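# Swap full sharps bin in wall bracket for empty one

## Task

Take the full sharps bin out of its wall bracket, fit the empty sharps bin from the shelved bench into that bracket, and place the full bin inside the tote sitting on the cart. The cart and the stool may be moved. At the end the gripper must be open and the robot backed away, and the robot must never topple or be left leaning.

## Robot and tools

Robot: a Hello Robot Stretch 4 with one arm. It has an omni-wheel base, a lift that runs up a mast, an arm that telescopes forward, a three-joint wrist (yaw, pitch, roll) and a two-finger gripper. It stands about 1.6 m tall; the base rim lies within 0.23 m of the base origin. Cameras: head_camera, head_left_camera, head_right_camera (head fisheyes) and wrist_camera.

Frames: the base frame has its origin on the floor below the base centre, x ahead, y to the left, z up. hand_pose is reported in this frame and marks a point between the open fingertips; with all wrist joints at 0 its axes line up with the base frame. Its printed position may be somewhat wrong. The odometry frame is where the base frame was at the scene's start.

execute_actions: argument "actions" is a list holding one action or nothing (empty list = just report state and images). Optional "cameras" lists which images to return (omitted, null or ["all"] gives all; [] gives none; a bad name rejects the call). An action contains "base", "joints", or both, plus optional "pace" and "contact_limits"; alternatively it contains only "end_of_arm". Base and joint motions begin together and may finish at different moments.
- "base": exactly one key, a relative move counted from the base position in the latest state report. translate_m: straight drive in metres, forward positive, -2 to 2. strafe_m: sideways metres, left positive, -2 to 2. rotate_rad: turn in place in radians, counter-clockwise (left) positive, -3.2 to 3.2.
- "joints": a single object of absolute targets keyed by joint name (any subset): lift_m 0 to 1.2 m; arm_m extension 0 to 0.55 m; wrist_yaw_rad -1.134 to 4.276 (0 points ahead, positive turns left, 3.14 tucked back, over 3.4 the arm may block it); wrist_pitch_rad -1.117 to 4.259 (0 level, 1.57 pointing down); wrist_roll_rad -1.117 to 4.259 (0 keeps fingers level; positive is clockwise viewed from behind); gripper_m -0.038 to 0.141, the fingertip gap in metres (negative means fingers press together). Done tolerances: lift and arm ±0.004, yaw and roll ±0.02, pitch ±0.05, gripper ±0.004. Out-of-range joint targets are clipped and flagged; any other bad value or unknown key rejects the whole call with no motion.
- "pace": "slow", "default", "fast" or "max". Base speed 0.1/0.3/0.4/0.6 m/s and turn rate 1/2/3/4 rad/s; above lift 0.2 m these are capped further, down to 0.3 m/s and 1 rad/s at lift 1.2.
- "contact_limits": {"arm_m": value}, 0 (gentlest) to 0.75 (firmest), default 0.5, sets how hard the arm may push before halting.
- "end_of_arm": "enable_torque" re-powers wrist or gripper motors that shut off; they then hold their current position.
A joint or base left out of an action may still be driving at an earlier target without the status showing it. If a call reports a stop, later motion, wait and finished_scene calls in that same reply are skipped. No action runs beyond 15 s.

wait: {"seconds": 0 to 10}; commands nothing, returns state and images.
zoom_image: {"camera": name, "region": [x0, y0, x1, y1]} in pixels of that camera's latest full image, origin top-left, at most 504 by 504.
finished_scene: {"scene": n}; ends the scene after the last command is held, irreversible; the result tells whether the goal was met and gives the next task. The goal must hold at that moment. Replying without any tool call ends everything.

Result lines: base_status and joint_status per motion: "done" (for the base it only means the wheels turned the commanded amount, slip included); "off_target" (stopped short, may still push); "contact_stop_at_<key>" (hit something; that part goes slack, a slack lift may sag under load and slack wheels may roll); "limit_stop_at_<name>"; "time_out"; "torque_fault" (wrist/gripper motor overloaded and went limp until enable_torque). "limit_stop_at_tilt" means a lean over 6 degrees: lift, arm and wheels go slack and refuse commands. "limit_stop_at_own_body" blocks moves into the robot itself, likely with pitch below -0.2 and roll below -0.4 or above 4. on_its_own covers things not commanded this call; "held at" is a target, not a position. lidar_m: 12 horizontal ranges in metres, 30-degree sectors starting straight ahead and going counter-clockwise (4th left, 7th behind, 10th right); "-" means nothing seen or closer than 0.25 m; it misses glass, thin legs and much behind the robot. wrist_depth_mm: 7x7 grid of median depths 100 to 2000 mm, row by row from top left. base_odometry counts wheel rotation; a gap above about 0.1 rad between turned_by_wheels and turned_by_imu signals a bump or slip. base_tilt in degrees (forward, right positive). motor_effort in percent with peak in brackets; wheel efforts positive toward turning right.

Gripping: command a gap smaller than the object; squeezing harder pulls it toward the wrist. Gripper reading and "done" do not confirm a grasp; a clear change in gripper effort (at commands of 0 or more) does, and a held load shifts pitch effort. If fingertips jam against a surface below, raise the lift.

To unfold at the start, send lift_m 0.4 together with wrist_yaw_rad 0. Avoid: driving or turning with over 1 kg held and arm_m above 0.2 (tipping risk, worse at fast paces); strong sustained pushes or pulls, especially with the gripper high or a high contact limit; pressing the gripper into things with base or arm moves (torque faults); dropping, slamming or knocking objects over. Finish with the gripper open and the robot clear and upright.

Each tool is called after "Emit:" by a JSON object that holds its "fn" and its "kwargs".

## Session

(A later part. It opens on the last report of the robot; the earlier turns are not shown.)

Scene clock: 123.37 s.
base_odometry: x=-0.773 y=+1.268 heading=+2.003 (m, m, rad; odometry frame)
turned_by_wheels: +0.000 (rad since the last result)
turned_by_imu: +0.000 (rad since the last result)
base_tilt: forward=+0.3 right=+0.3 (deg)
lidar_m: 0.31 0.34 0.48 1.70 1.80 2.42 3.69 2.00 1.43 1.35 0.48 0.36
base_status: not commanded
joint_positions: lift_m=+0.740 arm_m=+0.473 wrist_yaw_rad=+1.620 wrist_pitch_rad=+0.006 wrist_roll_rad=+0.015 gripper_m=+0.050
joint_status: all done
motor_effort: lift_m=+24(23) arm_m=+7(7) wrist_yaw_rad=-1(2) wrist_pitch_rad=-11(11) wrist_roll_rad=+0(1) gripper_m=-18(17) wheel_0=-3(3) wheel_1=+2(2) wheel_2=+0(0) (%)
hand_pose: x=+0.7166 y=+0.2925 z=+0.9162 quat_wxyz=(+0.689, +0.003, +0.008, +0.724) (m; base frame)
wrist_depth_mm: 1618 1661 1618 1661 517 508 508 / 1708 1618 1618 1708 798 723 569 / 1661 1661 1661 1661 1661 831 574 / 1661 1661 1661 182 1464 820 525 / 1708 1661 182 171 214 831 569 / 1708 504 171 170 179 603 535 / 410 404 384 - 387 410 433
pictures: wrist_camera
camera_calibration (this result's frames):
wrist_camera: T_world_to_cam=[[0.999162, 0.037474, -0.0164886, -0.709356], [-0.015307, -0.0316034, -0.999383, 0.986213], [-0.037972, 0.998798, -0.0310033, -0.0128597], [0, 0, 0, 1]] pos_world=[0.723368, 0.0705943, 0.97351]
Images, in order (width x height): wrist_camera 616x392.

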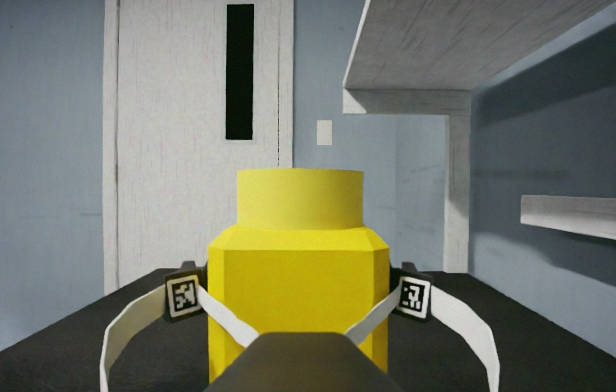

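Emit:
{"fn": "execute_actions", "kwargs": {"actions": [{"base":{"translate_m":-0.5},"joints":{"arm_m":0.0},"pace":"fast"}], "cameras": []}}

Emit:
{"fn": "execute_actions", "kwargs": {"actions": [{"base":{"rotate_rad":-2.765},"joints":{"wrist_yaw_rad":0.05,"lift_m":0.6}}], "cameras": ["head_camera"]}}

Emit:
{"fn": "execute_actions", "kwargs": {"actions": [{"base":{"translate_m":2},"pace":"fast"}], "cameras": []}}

Emit:
{"fn": "execute_actions", "kwargs": {"actions": [{"base":{"translate_m":0.5},"joints":{"lift_m":0.68},"pace":"fast"}], "cameras": []}}

Emit:
{"fn": "execute_actions", "kwargs": {"actions": [{"base":{"rotate_rad":-0.377}}], "cameras": ["head_camera","wrist_camera"]}}

Scene clock: 131.73 s.
base_odometry: x=-0.565 y=+0.814 heading=+2.002 (m, m, rad; odometry frame)
turned_by_wheels: -0.001 (rad since the last result)
turned_by_imu: +0.001 (rad since the last result)
base_tilt: forward=+0.4 right=+0.3 (deg)
lidar_m: 0.81 0.33 0.30 1.72 1.80 2.02 3.13 2.89 1.41 1.36 1.42 0.86
base_status: done
joint_positions: lift_m=+0.740 arm_m=+0.001 wrist_yaw_rad=+1.620 wrist_pitch_rad=+0.006 wrist_roll_rad=+0.015 gripper_m=+0.050
joint_status: all done
motor_effort: lift_m=+24(24) arm_m=-8(5) wrist_yaw_rad=-1(3) wrist_pitch_rad=-11(12) wrist_roll_rad=+0(1) gripper_m=-17(15) wheel_0=-4(11) wheel_1=-3(12) wheel_2=+1(14) (%)
hand_pose: x=+0.2453 y=+0.2924 z=+0.9162 quat_wxyz=(+0.689, +0.003, +0.008, +0.724) (m; base frame)
wrist_depth_mm: 1661 1661 1661 1618 1618 1618 1618 / 1661 1618 1576 1618 1618 1618 1618 / 1661 1661 1661 1618 1661 1661 1661 / 1661 1661 1618 182 1661 1576 1661 / 1661 1661 182 170 1618 1708 1661 / 1661 1661 171 170 179 1661 1661 / 1661 1661 1661 - 1661 1618 1661
pictures: none
No camera images: the call's "cameras" was empty. Leave "cameras" out to get every camera's image.

Scene clock: 134.40 s.
base_odometry: x=-0.565 y=+0.814 heading=-0.762 (m, m, rad; odometry frame)
turned_by_wheels: -2.764 (rad since the last result)
turned_by_imu: -2.711 (rad since the last result)
base_tilt: forward=+0.4 right=+0.3 (deg)
lidar_m: 3.14 1.51 1.36 1.38 0.91 0.82 0.84 1.05 1.72 1.76 2.02 3.11
base_status: done
joint_positions: lift_m=+0.600 arm_m=+0.001 wrist_yaw_rad=+0.050 wrist_pitch_rad=+0.006 wrist_roll_rad=+0.015 gripper_m=+0.050
joint_status: all done
motor_effort: lift_m=+18(23) arm_m=-7(8) wrist_yaw_rad=+0(8) wrist_pitch_rad=-11(11) wrist_roll_rad=+1(2) gripper_m=-17(15) wheel_0=+5(11) wheel_1=+5(10) wheel_2=+4(10) (%)
hand_pose: x=+0.4647 y=-0.0729 z=+0.7766 quat_wxyz=(+1.000, +0.007, +0.003, +0.025) (m; base frame)
wrist_depth_mm: 1863 - - - - - - / 1863 - - - - - - / 1808 - - - - - - / 1308 - - 182 - - - / 1308 - 182 171 214 - - / 1308 - 171 171 179 - - / 1336 1576 1537 - 1537 1618 1661
pictures: head_camera
Images, in order (width x height): head_camera 420x560.

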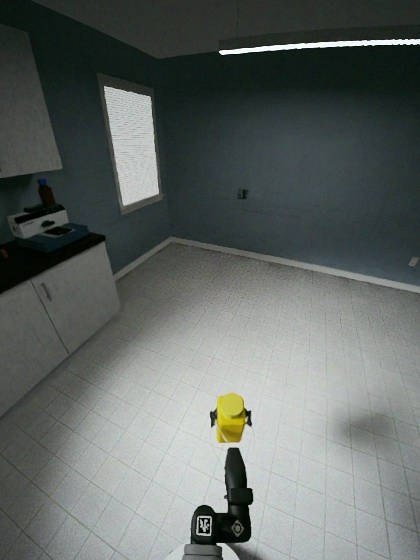

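Scene clock: 140.70 s.
base_odometry: x=+0.883 y=-0.565 heading=-0.761 (m, m, rad; odometry frame)
turned_by_wheels: +0.000 (rad since the last result)
turned_by_imu: -0.004 (rad since the last result)
base_tilt: forward=+0.4 right=+0.3 (deg)
lidar_m: 1.15 1.39 1.27 1.09 0.94 1.70 3.39 2.70 2.01 2.14 1.40 1.14
base_status: done
joint_positions: lift_m=+0.600 arm_m=+0.001 wrist_yaw_rad=+0.050 wrist_pitch_rad=+0.006 wrist_roll_rad=+0.015 gripper_m=+0.050
joint_status: not commanded
motor_effort: lift_m=+18(18) arm_m=-8(7) wrist_yaw_rad=-1(0) wrist_pitch_rad=-11(11) wrist_roll_rad=+1(1) gripper_m=-17(14) wheel_0=+2(11) wheel_1=+3(9) wheel_2=+1(15) (%)
hand_pose: x=+0.4647 y=-0.0729 z=+0.7766 quat_wxyz=(+1.000, +0.007, +0.003, +0.025) (m; base frame)
wrist_depth_mm: 1182 1308 1160 1042 960 878 820 / 1205 1336 1160 1060 960 891 820 / 1229 1308 1182 1060 960 878 831 / 1205 1336 1182 182 960 891 831 / 1229 1336 182 171 946 891 831 / 1255 1281 171 171 179 878 842 / 1255 1308 1229 - 960 904 842
pictures: none
No camera images: the call's "cameras" was empty. Leave "cameras" out to get every camera's image.

Scene clock: 143.23 s.
base_odometry: x=+1.245 y=-0.910 heading=-0.761 (m, m, rad; odometry frame)
turned_by_wheels: +0.001 (rad since the last result)
turned_by_imu: +0.000 (rad since the last result)
base_tilt: forward=+0.4 right=+0.3 (deg)
lidar_m: 0.38 0.94 1.07 1.09 1.19 1.22 - 2.88 2.24 1.33 0.84 0.67
base_status: done
joint_positions: lift_m=+0.680 arm_m=+0.001 wrist_yaw_rad=+0.050 wrist_pitch_rad=+0.006 wrist_roll_rad=+0.015 gripper_m=+0.050
joint_status: all done
motor_effort: lift_m=+23(26) arm_m=-7(7) wrist_yaw_rad=-1(0) wrist_pitch_rad=-11(13) wrist_roll_rad=-2(1) gripper_m=-16(16) wheel_0=+4(11) wheel_1=+4(9) wheel_2=+2(13) (%)
hand_pose: x=+0.4647 y=-0.0729 z=+0.8562 quat_wxyz=(+1.000, +0.007, +0.003, +0.025) (m; base frame)
wrist_depth_mm: 798 691 621 564 517 473 442 / 798 699 627 559 517 477 439 / 788 699 627 564 512 469 442 / 798 707 627 182 508 469 442 / 809 707 182 170 500 477 445 / 809 691 171 171 179 469 445 / 820 691 654 - 504 477 449
pictures: none
No camera images: the call's "cameras" was empty. Leave "cameras" out to get every camera's image.

Scene clock: 144.40 s.
base_odometry: x=+1.245 y=-0.910 heading=-1.137 (m, m, rad; odometry frame)
turned_by_wheels: -0.376 (rad since the last result)
turned_by_imu: -0.369 (rad since the last result)
base_tilt: forward=+0.3 right=+0.4 (deg)
lidar_m: 0.39 0.80 1.12 1.05 1.16 1.20 1.95 3.44 2.30 2.21 1.16 0.79
base_status: done
joint_positions: lift_m=+0.680 arm_m=+0.001 wrist_yaw_rad=+0.050 wrist_pitch_rad=+0.006 wrist_roll_rad=+0.015 gripper_m=+0.050
joint_status: not commanded
motor_effort: lift_m=+23(23) arm_m=-7(8) wrist_yaw_rad=+0(2) wrist_pitch_rad=-11(11) wrist_roll_rad=+0(1) gripper_m=-17(13) wheel_0=+4(11) wheel_1=+4(9) wheel_2=+3(8) (%)
hand_pose: x=+0.4647 y=-0.0729 z=+0.8562 quat_wxyz=(+1.000, +0.007, +0.003, +0.025) (m; base frame)
wrist_depth_mm: 539 535 539 535 539 539 539 / 539 539 539 535 535 535 544 / 535 539 539 539 539 549 544 / 544 539 539 182 544 544 549 / 549 544 182 170 214 544 549 / 549 544 171 171 179 549 554 / 554 549 549 - 554 554 554
pictures: head_camera, wrist_camera
camera_calibration (this result's frames):
wrist_camera: T_world_to_cam=[[0.0379572, -0.999144, -0.0164606, -0.0738991], [-0.0316961, 0.0152603, -0.999381, 0.921902], [0.998777, 0.0384555, -0.0310897, -0.211093], [0, 0, 0, 1]] pos_world=[0.24286, -0.0797867, 0.913552]
Images, in order (width x height): head_camera 420x560, wrist_camera 616x392.

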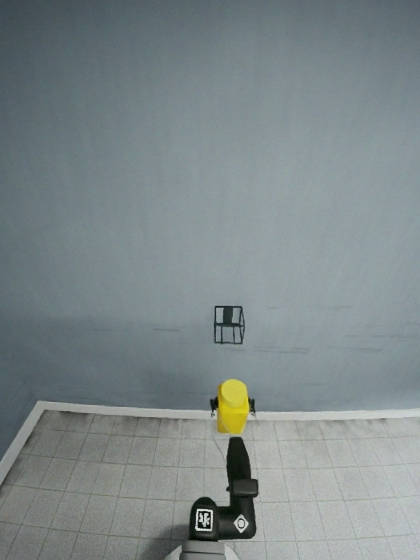

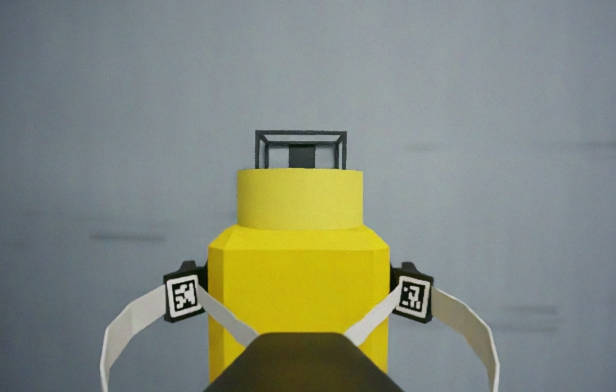

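Emit:
{"fn": "execute_actions", "kwargs": {"actions": [{"base":{"strafe_m":0.006},"joints":{"arm_m":0.14,"lift_m":0.66}}], "cameras": ["wrist_camera"]}}

Emit:
{"fn": "zoom_image", "kwargs": {"camera": "wrist_camera", "region": [190,60,410,280]}}

Scene clock: 148.20 s.
base_odometry: x=+1.251 y=-0.908 heading=-1.137 (m, m, rad; odometry frame)
turned_by_wheels: +0.000 (rad since the last result)
turned_by_imu: +0.000 (rad since the last result)
base_tilt: forward=+0.4 right=+0.3 (deg)
lidar_m: 0.54 0.80 1.07 1.06 1.14 1.22 1.92 3.44 2.32 2.23 1.11 0.81
base_status: done
joint_positions: lift_m=+0.660 arm_m=+0.139 wrist_yaw_rad=+0.050 wrist_pitch_rad=+0.006 wrist_roll_rad=+0.015 gripper_m=+0.050
joint_status: all done
motor_effort: lift_m=+18(23) arm_m=+7(6) wrist_yaw_rad=-1(1) wrist_pitch_rad=-11(11) wrist_roll_rad=+0(1) gripper_m=-17(16) wheel_0=-1(9) wheel_1=+0(12) wheel_2=+0(4) (%)
hand_pose: x=+0.6020 y=-0.0728 z=+0.8367 quat_wxyz=(+1.000, +0.007, +0.003, +0.025) (m; base frame)
wrist_depth_mm: 402 402 402 402 402 402 404 / 402 402 402 402 404 404 404 / 407 404 407 407 407 407 404 / 407 407 407 182 410 410 410 / 407 410 182 170 213 407 410 / 413 407 171 171 180 413 413 / 413 413 415 - 413 415 413
pictures: wrist_camera
camera_calibration (this result's frames):
wrist_camera: T_world_to_cam=[[0.0382354, -0.999133, -0.0164609, -0.0795182], [-0.0316818, 0.0152526, -0.999382, 0.906724], [0.998766, 0.0387332, -0.0310712, -0.34885], [0, 0, 0, 1]] pos_world=[0.380187, -0.0797671, 0.894015]
Images, in order (width x height): wrist_camera 616x392.

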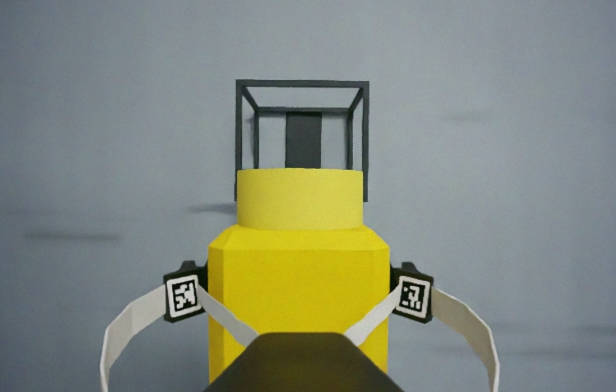

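Region (190, 60, 410, 280) of wrist_camera's 616x392 image, scaled by 2.291.

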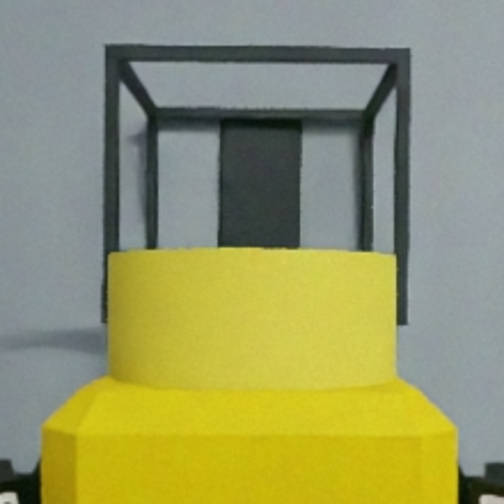

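Emit:
{"fn": "execute_actions", "kwargs": {"actions": [{"base":{"strafe_m":0.002},"joints":{"lift_m":0.945},"pace":"fast"}], "cameras": []}}

Emit:
{"fn": "execute_actions", "kwargs": {"actions": [{"joints":{"arm_m":0.273},"contact_limits":{"arm_m":0.2}}], "cameras": []}}

Emit:
{"fn": "execute_actions", "kwargs": {"actions": [{"joints":{"lift_m":0.915},"pace":"slow"}], "cameras": ["wrist_camera"]}}

Scene clock: 153.17 s.
base_odometry: x=+1.253 y=-0.907 heading=-1.137 (m, m, rad; odometry frame)
turned_by_wheels: +0.000 (rad since the last result)
turned_by_imu: +0.000 (rad since the last result)
base_tilt: forward=+0.4 right=+0.3 (deg)
lidar_m: 0.51 0.80 1.08 1.06 1.13 1.20 1.91 3.44 2.31 2.23 1.16 0.82
base_status: done
joint_positions: lift_m=+0.945 arm_m=+0.139 wrist_yaw_rad=+0.050 wrist_pitch_rad=+0.006 wrist_roll_rad=+0.015 gripper_m=+0.050
joint_status: all done
motor_effort: lift_m=+24(24) arm_m=+8(8) wrist_yaw_rad=-1(3) wrist_pitch_rad=-11(11) wrist_roll_rad=+1(0) gripper_m=-16(16) wheel_0=+2(8) wheel_1=-2(8) wheel_2=+0(0) (%)
hand_pose: x=+0.6021 y=-0.0729 z=+1.1212 quat_wxyz=(+1.000, +0.007, +0.003, +0.025) (m; base frame)
wrist_depth_mm: 402 404 402 402 402 402 404 / 402 402 404 404 404 404 407 / 404 404 407 404 404 407 407 / 407 407 407 183 410 407 410 / 407 410 182 170 213 413 410 / 413 410 171 170 179 413 410 / 413 413 413 - 413 410 413
pictures: none
No camera images: the call's "cameras" was empty. Leave "cameras" out to get every camera's image.

Scene clock: 154.60 s.
base_odometry: x=+1.253 y=-0.907 heading=-1.137 (m, m, rad; odometry frame)
turned_by_wheels: +0.000 (rad since the last result)
turned_by_imu: +0.000 (rad since the last result)
base_tilt: forward=+0.4 right=+0.3 (deg)
lidar_m: 0.66 0.78 1.11 1.06 1.10 1.21 1.92 3.45 2.31 2.25 1.13 0.80
base_status: not commanded
joint_positions: lift_m=+0.945 arm_m=+0.272 wrist_yaw_rad=+0.050 wrist_pitch_rad=+0.006 wrist_roll_rad=+0.015 gripper_m=+0.050
joint_status: all done
motor_effort: lift_m=+23(24) arm_m=+8(10) wrist_yaw_rad=-1(0) wrist_pitch_rad=-10(11) wrist_roll_rad=+1(0) gripper_m=-18(15) wheel_0=+2(3) wheel_1=-2(2) wheel_2=+0(0) (%)
contact_limits: arm_m 0.2
hand_pose: x=+0.7350 y=-0.0729 z=+1.1212 quat_wxyz=(+1.000, +0.007, +0.003, +0.025) (m; base frame)
wrist_depth_mm: 270 272 272 272 272 271 271 / 273 272 272 273 273 273 273 / 274 274 274 274 274 274 274 / 276 276 276 182 276 276 276 / 277 277 182 170 214 277 277 / 278 276 171 170 179 278 279 / 279 281 279 - 279 279 279
pictures: none
No camera images: the call's "cameras" was empty. Leave "cameras" out to get every camera's image.

Scene clock: 155.67 s.
base_odometry: x=+1.253 y=-0.907 heading=-1.137 (m, m, rad; odometry frame)
turned_by_wheels: +0.000 (rad since the last result)
turned_by_imu: +0.000 (rad since the last result)
base_tilt: forward=+0.4 right=+0.3 (deg)
lidar_m: 0.67 0.80 1.09 1.07 1.15 1.20 1.94 3.42 2.31 2.22 1.15 0.80
base_status: not commanded
joint_positions: lift_m=+0.915 arm_m=+0.272 wrist_yaw_rad=+0.050 wrist_pitch_rad=+0.006 wrist_roll_rad=+0.015 gripper_m=+0.050
joint_status: all done
motor_effort: lift_m=+17(22) arm_m=+8(8) wrist_yaw_rad=-1(1) wrist_pitch_rad=-10(12) wrist_roll_rad=-1(1) gripper_m=-18(15) wheel_0=+2(2) wheel_1=-2(2) wheel_2=+0(0) (%)
hand_pose: x=+0.7350 y=-0.0729 z=+1.0918 quat_wxyz=(+1.000, +0.007, +0.003, +0.025) (m; base frame)
wrist_depth_mm: 271 272 272 272 271 272 272 / 272 272 272 273 273 273 273 / 273 274 274 274 274 274 274 / 276 276 274 181 276 276 276 / 277 277 185 170 278 277 277 / 278 278 171 171 179 278 278 / 279 279 279 - 278 281 281
pictures: wrist_camera
camera_calibration (this result's frames):
wrist_camera: T_world_to_cam=[[0.0382207, -0.999134, -0.0164642, -0.0803959], [-0.03141, 0.0152668, -0.99939, 1.16569], [0.998776, 0.0387145, -0.0307993, -0.474074], [0, 0, 0, 1]] pos_world=[0.51318, -0.0797692, 1.14906]
Images, in order (width x height): wrist_camera 616x392.

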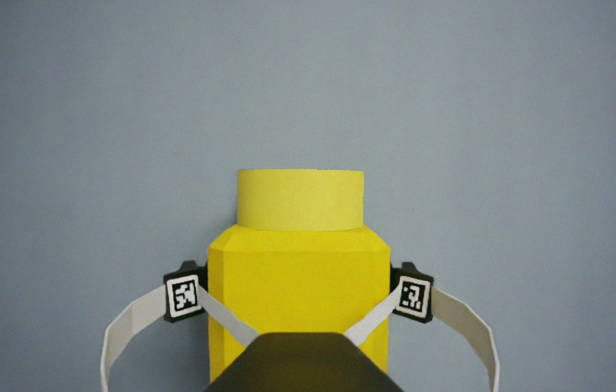

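Emit:
{"fn": "execute_actions", "kwargs": {"actions": [{"joints":{"lift_m":0.9,"arm_m":0.276},"pace":"slow"}], "cameras": ["wrist_camera"]}}

Scene clock: 158.57 s.
base_odometry: x=+1.253 y=-0.907 heading=-1.137 (m, m, rad; odometry frame)
turned_by_wheels: +0.000 (rad since the last result)
turned_by_imu: +0.000 (rad since the last result)
base_tilt: forward=+0.4 right=+0.3 (deg)
lidar_m: 0.68 0.80 1.10 1.04 1.10 1.23 1.91 3.44 2.32 2.23 1.16 0.80
base_status: not commanded
joint_positions: lift_m=+0.900 arm_m=+0.275 wrist_yaw_rad=+0.050 wrist_pitch_rad=+0.006 wrist_roll_rad=+0.015 gripper_m=+0.050
joint_status: all done
motor_effort: lift_m=+17(17) arm_m=+8(11) wrist_yaw_rad=-1(1) wrist_pitch_rad=-11(11) wrist_roll_rad=+0(0) gripper_m=-15(14) wheel_0=+2(2) wheel_1=-2(2) wheel_2=+0(0) (%)
hand_pose: x=+0.7380 y=-0.0729 z=+1.0767 quat_wxyz=(+1.000, +0.007, +0.003, +0.025) (m; base frame)
wrist_depth_mm: 268 268 267 268 268 268 268 / 270 270 271 270 271 270 271 / 272 272 271 271 271 271 271 / 272 272 272 182 272 272 273 / 273 273 182 171 213 274 273 / 276 274 171 171 179 273 274 / 276 276 277 - 276 276 277
pictures: wrist_camera
camera_calibration (this result's frames):
wrist_camera: T_world_to_cam=[[0.0382176, -0.999134, -0.016462, -0.0807575], [-0.0315929, 0.0152576, -0.999384, 1.15086], [0.99877, 0.0387142, -0.0309824, -0.477302], [0, 0, 0, 1]] pos_world=[0.51616, -0.0797687, 1.13404]
Images, in order (width x height): wrist_camera 616x392.

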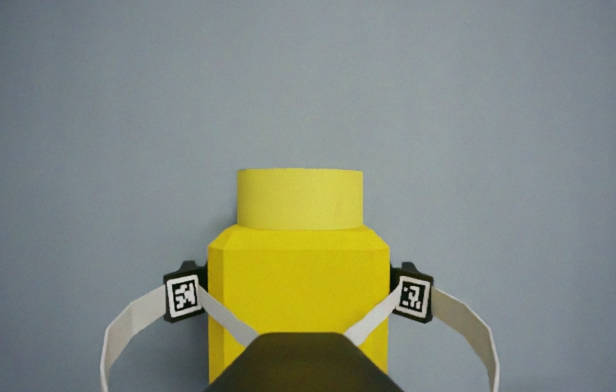

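Emit:
{"fn": "execute_actions", "kwargs": {"actions": [{"joints":{"lift_m":0.829},"pace":"slow"}], "cameras": ["wrist_camera"]}}

Emit:
{"fn": "execute_actions", "kwargs": {"actions": [{"joints":{"gripper_m":0.07,"arm_m":0.267},"pace":"slow"}], "cameras": []}}

Emit:
{"fn": "execute_actions", "kwargs": {"actions": [{"joints":{"gripper_m":0.13,"arm_m":0.26}}], "cameras": ["wrist_camera"]}}

Emit:
{"fn": "execute_actions", "kwargs": {"actions": [{"base":{"translate_m":-0.4},"joints":{"arm_m":0},"pace":"fast"}]}}

Scene clock: 163.77 s.
base_odometry: x=+1.253 y=-0.907 heading=-1.137 (m, m, rad; odometry frame)
turned_by_wheels: +0.000 (rad since the last result)
turned_by_imu: +0.000 (rad since the last result)
base_tilt: forward=+0.4 right=+0.3 (deg)
lidar_m: 0.66 0.81 1.10 1.08 1.12 1.20 1.93 3.45 2.30 2.24 1.12 0.80
base_status: not commanded
joint_positions: lift_m=+0.829 arm_m=+0.275 wrist_yaw_rad=+0.050 wrist_pitch_rad=+0.005 wrist_roll_rad=+0.015 gripper_m=+0.050
joint_status: all done
motor_effort: lift_m=+16(16) arm_m=+8(8) wrist_yaw_rad=-1(1) wrist_pitch_rad=-8(11) wrist_roll_rad=+0(0) gripper_m=-15(18) wheel_0=+3(2) wheel_1=-2(2) wheel_2=+0(0) (%)
hand_pose: x=+0.7380 y=-0.0729 z=+1.0061 quat_wxyz=(+1.000, +0.007, +0.003, +0.025) (m; base frame)
wrist_depth_mm: 268 268 268 270 270 268 270 / 271 270 270 271 271 271 272 / 271 271 271 271 271 272 271 / 272 272 272 182 273 273 273 / 273 273 182 171 273 274 276 / 276 276 171 171 179 274 276 / 277 276 173 - 190 277 277
pictures: wrist_camera
camera_calibration (this result's frames):
wrist_camera: T_world_to_cam=[[0.038114, -0.999138, -0.0164768, -0.0818646], [-0.030383, 0.0153225, -0.999421, 1.07945], [0.998811, 0.0385926, -0.0297727, -0.480743], [0, 0, 0, 1]] pos_world=[0.516088, -0.0797808, 1.06316]
Images, in order (width x height): wrist_camera 616x392.

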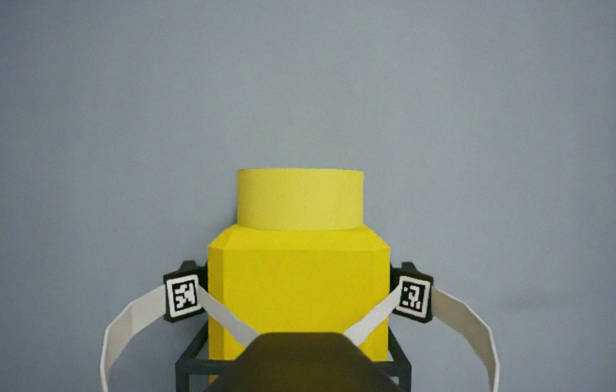

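Scene clock: 164.93 s.
base_odometry: x=+1.253 y=-0.907 heading=-1.137 (m, m, rad; odometry frame)
turned_by_wheels: +0.000 (rad since the last result)
turned_by_imu: +0.000 (rad since the last result)
base_tilt: forward=+0.3 right=+0.3 (deg)
lidar_m: 0.68 0.78 1.08 1.06 1.12 1.21 1.93 3.46 2.31 2.23 1.15 0.81
base_status: not commanded
joint_positions: lift_m=+0.829 arm_m=+0.268 wrist_yaw_rad=+0.050 wrist_pitch_rad=+0.005 wrist_roll_rad=+0.015 gripper_m=+0.070
joint_status: all done
motor_effort: lift_m=+17(17) arm_m=-7(7) wrist_yaw_rad=+0(1) wrist_pitch_rad=-6(7) wrist_roll_rad=+1(1) gripper_m=-7(16) wheel_0=+2(2) wheel_1=-2(2) wheel_2=+0(0) (%)
hand_pose: x=+0.7317 y=-0.0730 z=+1.0062 quat_wxyz=(+1.000, +0.007, +0.002, +0.025) (m; base frame)
wrist_depth_mm: 274 276 276 274 274 274 276 / 276 276 277 276 277 277 277 / 276 278 278 278 279 278 278 / 278 278 278 189 279 279 279 / 281 279 184 177 279 281 281 / 282 282 178 177 182 281 282 / 282 282 180 - 282 285 282
pictures: none
No camera images: the call's "cameras" was empty. Leave "cameras" out to get every camera's image.

Scene clock: 166.50 s.
base_odometry: x=+1.253 y=-0.907 heading=-1.137 (m, m, rad; odometry frame)
turned_by_wheels: +0.000 (rad since the last result)
turned_by_imu: +0.000 (rad since the last result)
base_tilt: forward=+0.3 right=+0.4 (deg)
lidar_m: 0.68 0.77 1.10 1.05 1.13 1.18 1.94 3.43 2.31 2.22 1.12 0.79
base_status: not commanded
joint_positions: lift_m=+0.829 arm_m=+0.261 wrist_yaw_rad=+0.050 wrist_pitch_rad=+0.004 wrist_roll_rad=+0.015 gripper_m=+0.130
joint_status: all done
motor_effort: lift_m=+17(17) arm_m=-8(7) wrist_yaw_rad=-1(2) wrist_pitch_rad=-7(7) wrist_roll_rad=+1(0) gripper_m=-1(10) wheel_0=+2(2) wheel_1=-2(2) wheel_2=+0(0) (%)
hand_pose: x=+0.7248 y=-0.0728 z=+1.0062 quat_wxyz=(+1.000, +0.007, +0.002, +0.025) (m; base frame)
wrist_depth_mm: 282 283 282 282 282 282 281 / 283 282 283 283 285 283 283 / 285 286 285 285 285 285 285 / 286 286 286 194 286 286 286 / 287 286 190 183 287 289 286 / 289 289 183 183 190 289 290 / 290 290 189 - 289 290 290
pictures: wrist_camera
camera_calibration (this result's frames):
wrist_camera: T_world_to_cam=[[0.0382778, -0.999131, -0.0164799, -0.081428], [-0.030108, 0.0153313, -0.999429, 1.07893], [0.998813, 0.0387521, -0.029495, -0.467806], [0, 0, 0, 1]] pos_world=[0.502852, -0.0797703, 1.06318]
Images, in order (width x height): wrist_camera 616x392.

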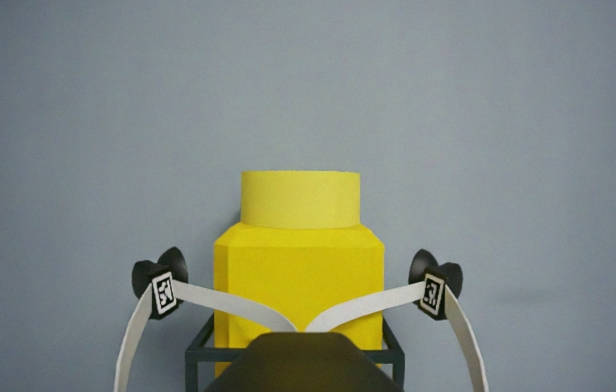

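Scene clock: 168.93 s.
base_odometry: x=+1.085 y=-0.544 heading=-1.138 (m, m, rad; odometry frame)
turned_by_wheels: -0.001 (rad since the last result)
turned_by_imu: +0.001 (rad since the last result)
base_tilt: forward=+0.4 right=+0.3 (deg)
lidar_m: 1.07 1.19 1.11 1.08 0.97 0.84 1.86 2.94 2.74 2.19 1.69 1.23
base_status: done
joint_positions: lift_m=+0.829 arm_m=+0.001 wrist_yaw_rad=+0.050 wrist_pitch_rad=+0.004 wrist_roll_rad=+0.015 gripper_m=+0.130
joint_status: all done
motor_effort: lift_m=+17(17) arm_m=-8(7) wrist_yaw_rad=+0(2) wrist_pitch_rad=-5(7) wrist_roll_rad=+1(1) gripper_m=+1(2) wheel_0=-4(9) wheel_1=-3(10) wheel_2=+0(11) (%)
hand_pose: x=+0.4647 y=-0.0729 z=+1.0062 quat_wxyz=(+1.000, +0.007, +0.002, +0.025) (m; base frame)
wrist_depth_mm: 931 931 931 931 931 917 917 / 917 917 917 917 931 917 917 / 931 917 931 917 931 931 917 / 946 931 931 946 946 931 946 / 931 931 931 946 946 946 931 / 960 946 946 946 946 960 946 / 946 931 946 - 960 946 946
pictures: head_camera, head_left_camera, head_right_camera, wrist_camera
camera_calibration (this result's frames):
wrist_camera: T_world_to_cam=[[0.0379507, -0.999144, -0.0164823, -0.0714157], [-0.0298896, 0.0153518, -0.999435, 1.07105], [0.998832, 0.0384219, -0.0292814, -0.208287], [0, 0, 0, 1]] pos_world=[0.242767, -0.0797942, 1.06317]
Images, in order (width x height): head_camera 420x560, head_left_camera 420x672, head_right_camera 420x672, wrist_camera 616x392.

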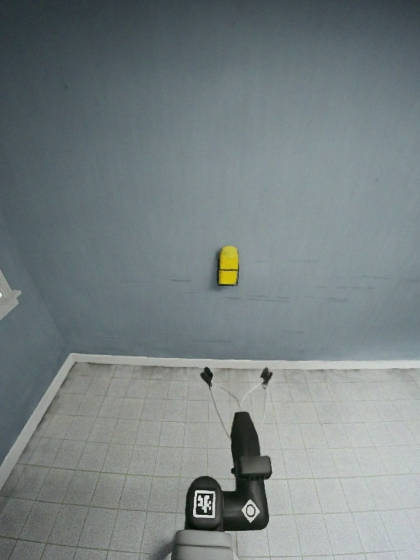

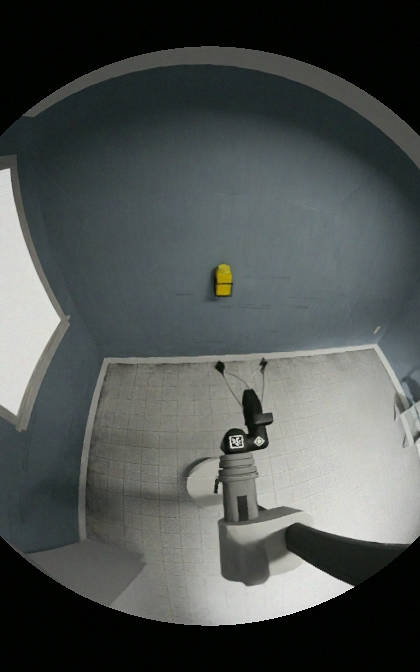

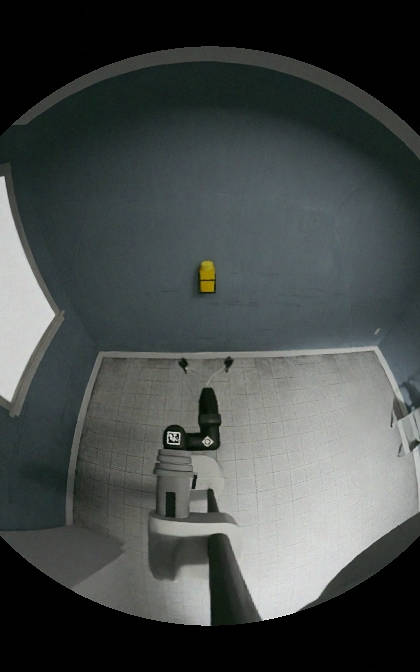

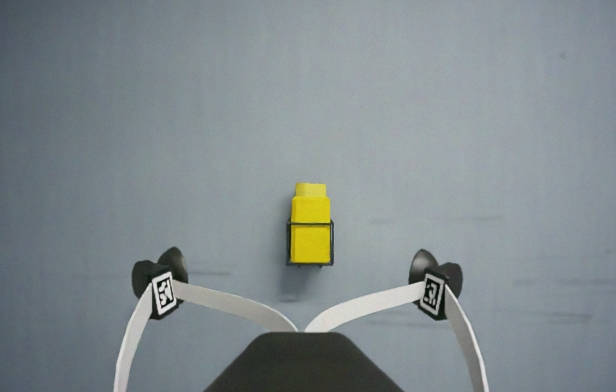

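Emit:
{"fn": "execute_actions", "kwargs": {"actions": [{"base":{"rotate_rad":-1.2},"pace":"fast"}], "cameras": ["head_camera"]}}

Scene clock: 172.23 s.
base_odometry: x=+1.085 y=-0.544 heading=-2.337 (m, m, rad; odometry frame)
turned_by_wheels: -1.199 (rad since the last result)
turned_by_imu: -1.176 (rad since the last result)
base_tilt: forward=+0.3 right=+0.3 (deg)
lidar_m: 2.02 1.29 1.06 1.17 1.19 1.08 1.09 0.84 1.23 2.79 2.90 2.19
base_status: done
joint_positions: lift_m=+0.829 arm_m=+0.001 wrist_yaw_rad=+0.050 wrist_pitch_rad=+0.004 wrist_roll_rad=+0.015 gripper_m=+0.130
joint_status: not commanded
motor_effort: lift_m=+18(18) arm_m=-8(8) wrist_yaw_rad=-1(2) wrist_pitch_rad=-5(5) wrist_roll_rad=+1(1) gripper_m=+2(1) wheel_0=+5(11) wheel_1=+5(11) wheel_2=+2(10) (%)
hand_pose: x=+0.4647 y=-0.0729 z=+1.0061 quat_wxyz=(+1.000, +0.007, +0.002, +0.025) (m; base frame)
wrist_depth_mm: 1098 1397 1921 - - - 1983 / 1098 1397 1921 - - - 1921 / 1098 1430 1921 - - - 1921 / 1118 1430 - - - - - / 1098 1308 - - - 1863 1921 / 1118 1281 1808 - - 1863 1921 / 1118 1430 1808 - - 1808 1921
pictures: head_camera
Images, in order (width x height): head_camera 420x560.

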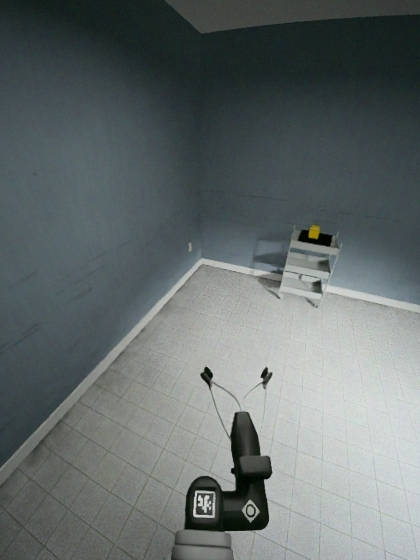

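Emit:
{"fn": "finished_scene", "kwargs": {"scene": 1}}

The scene is finished: the task was done.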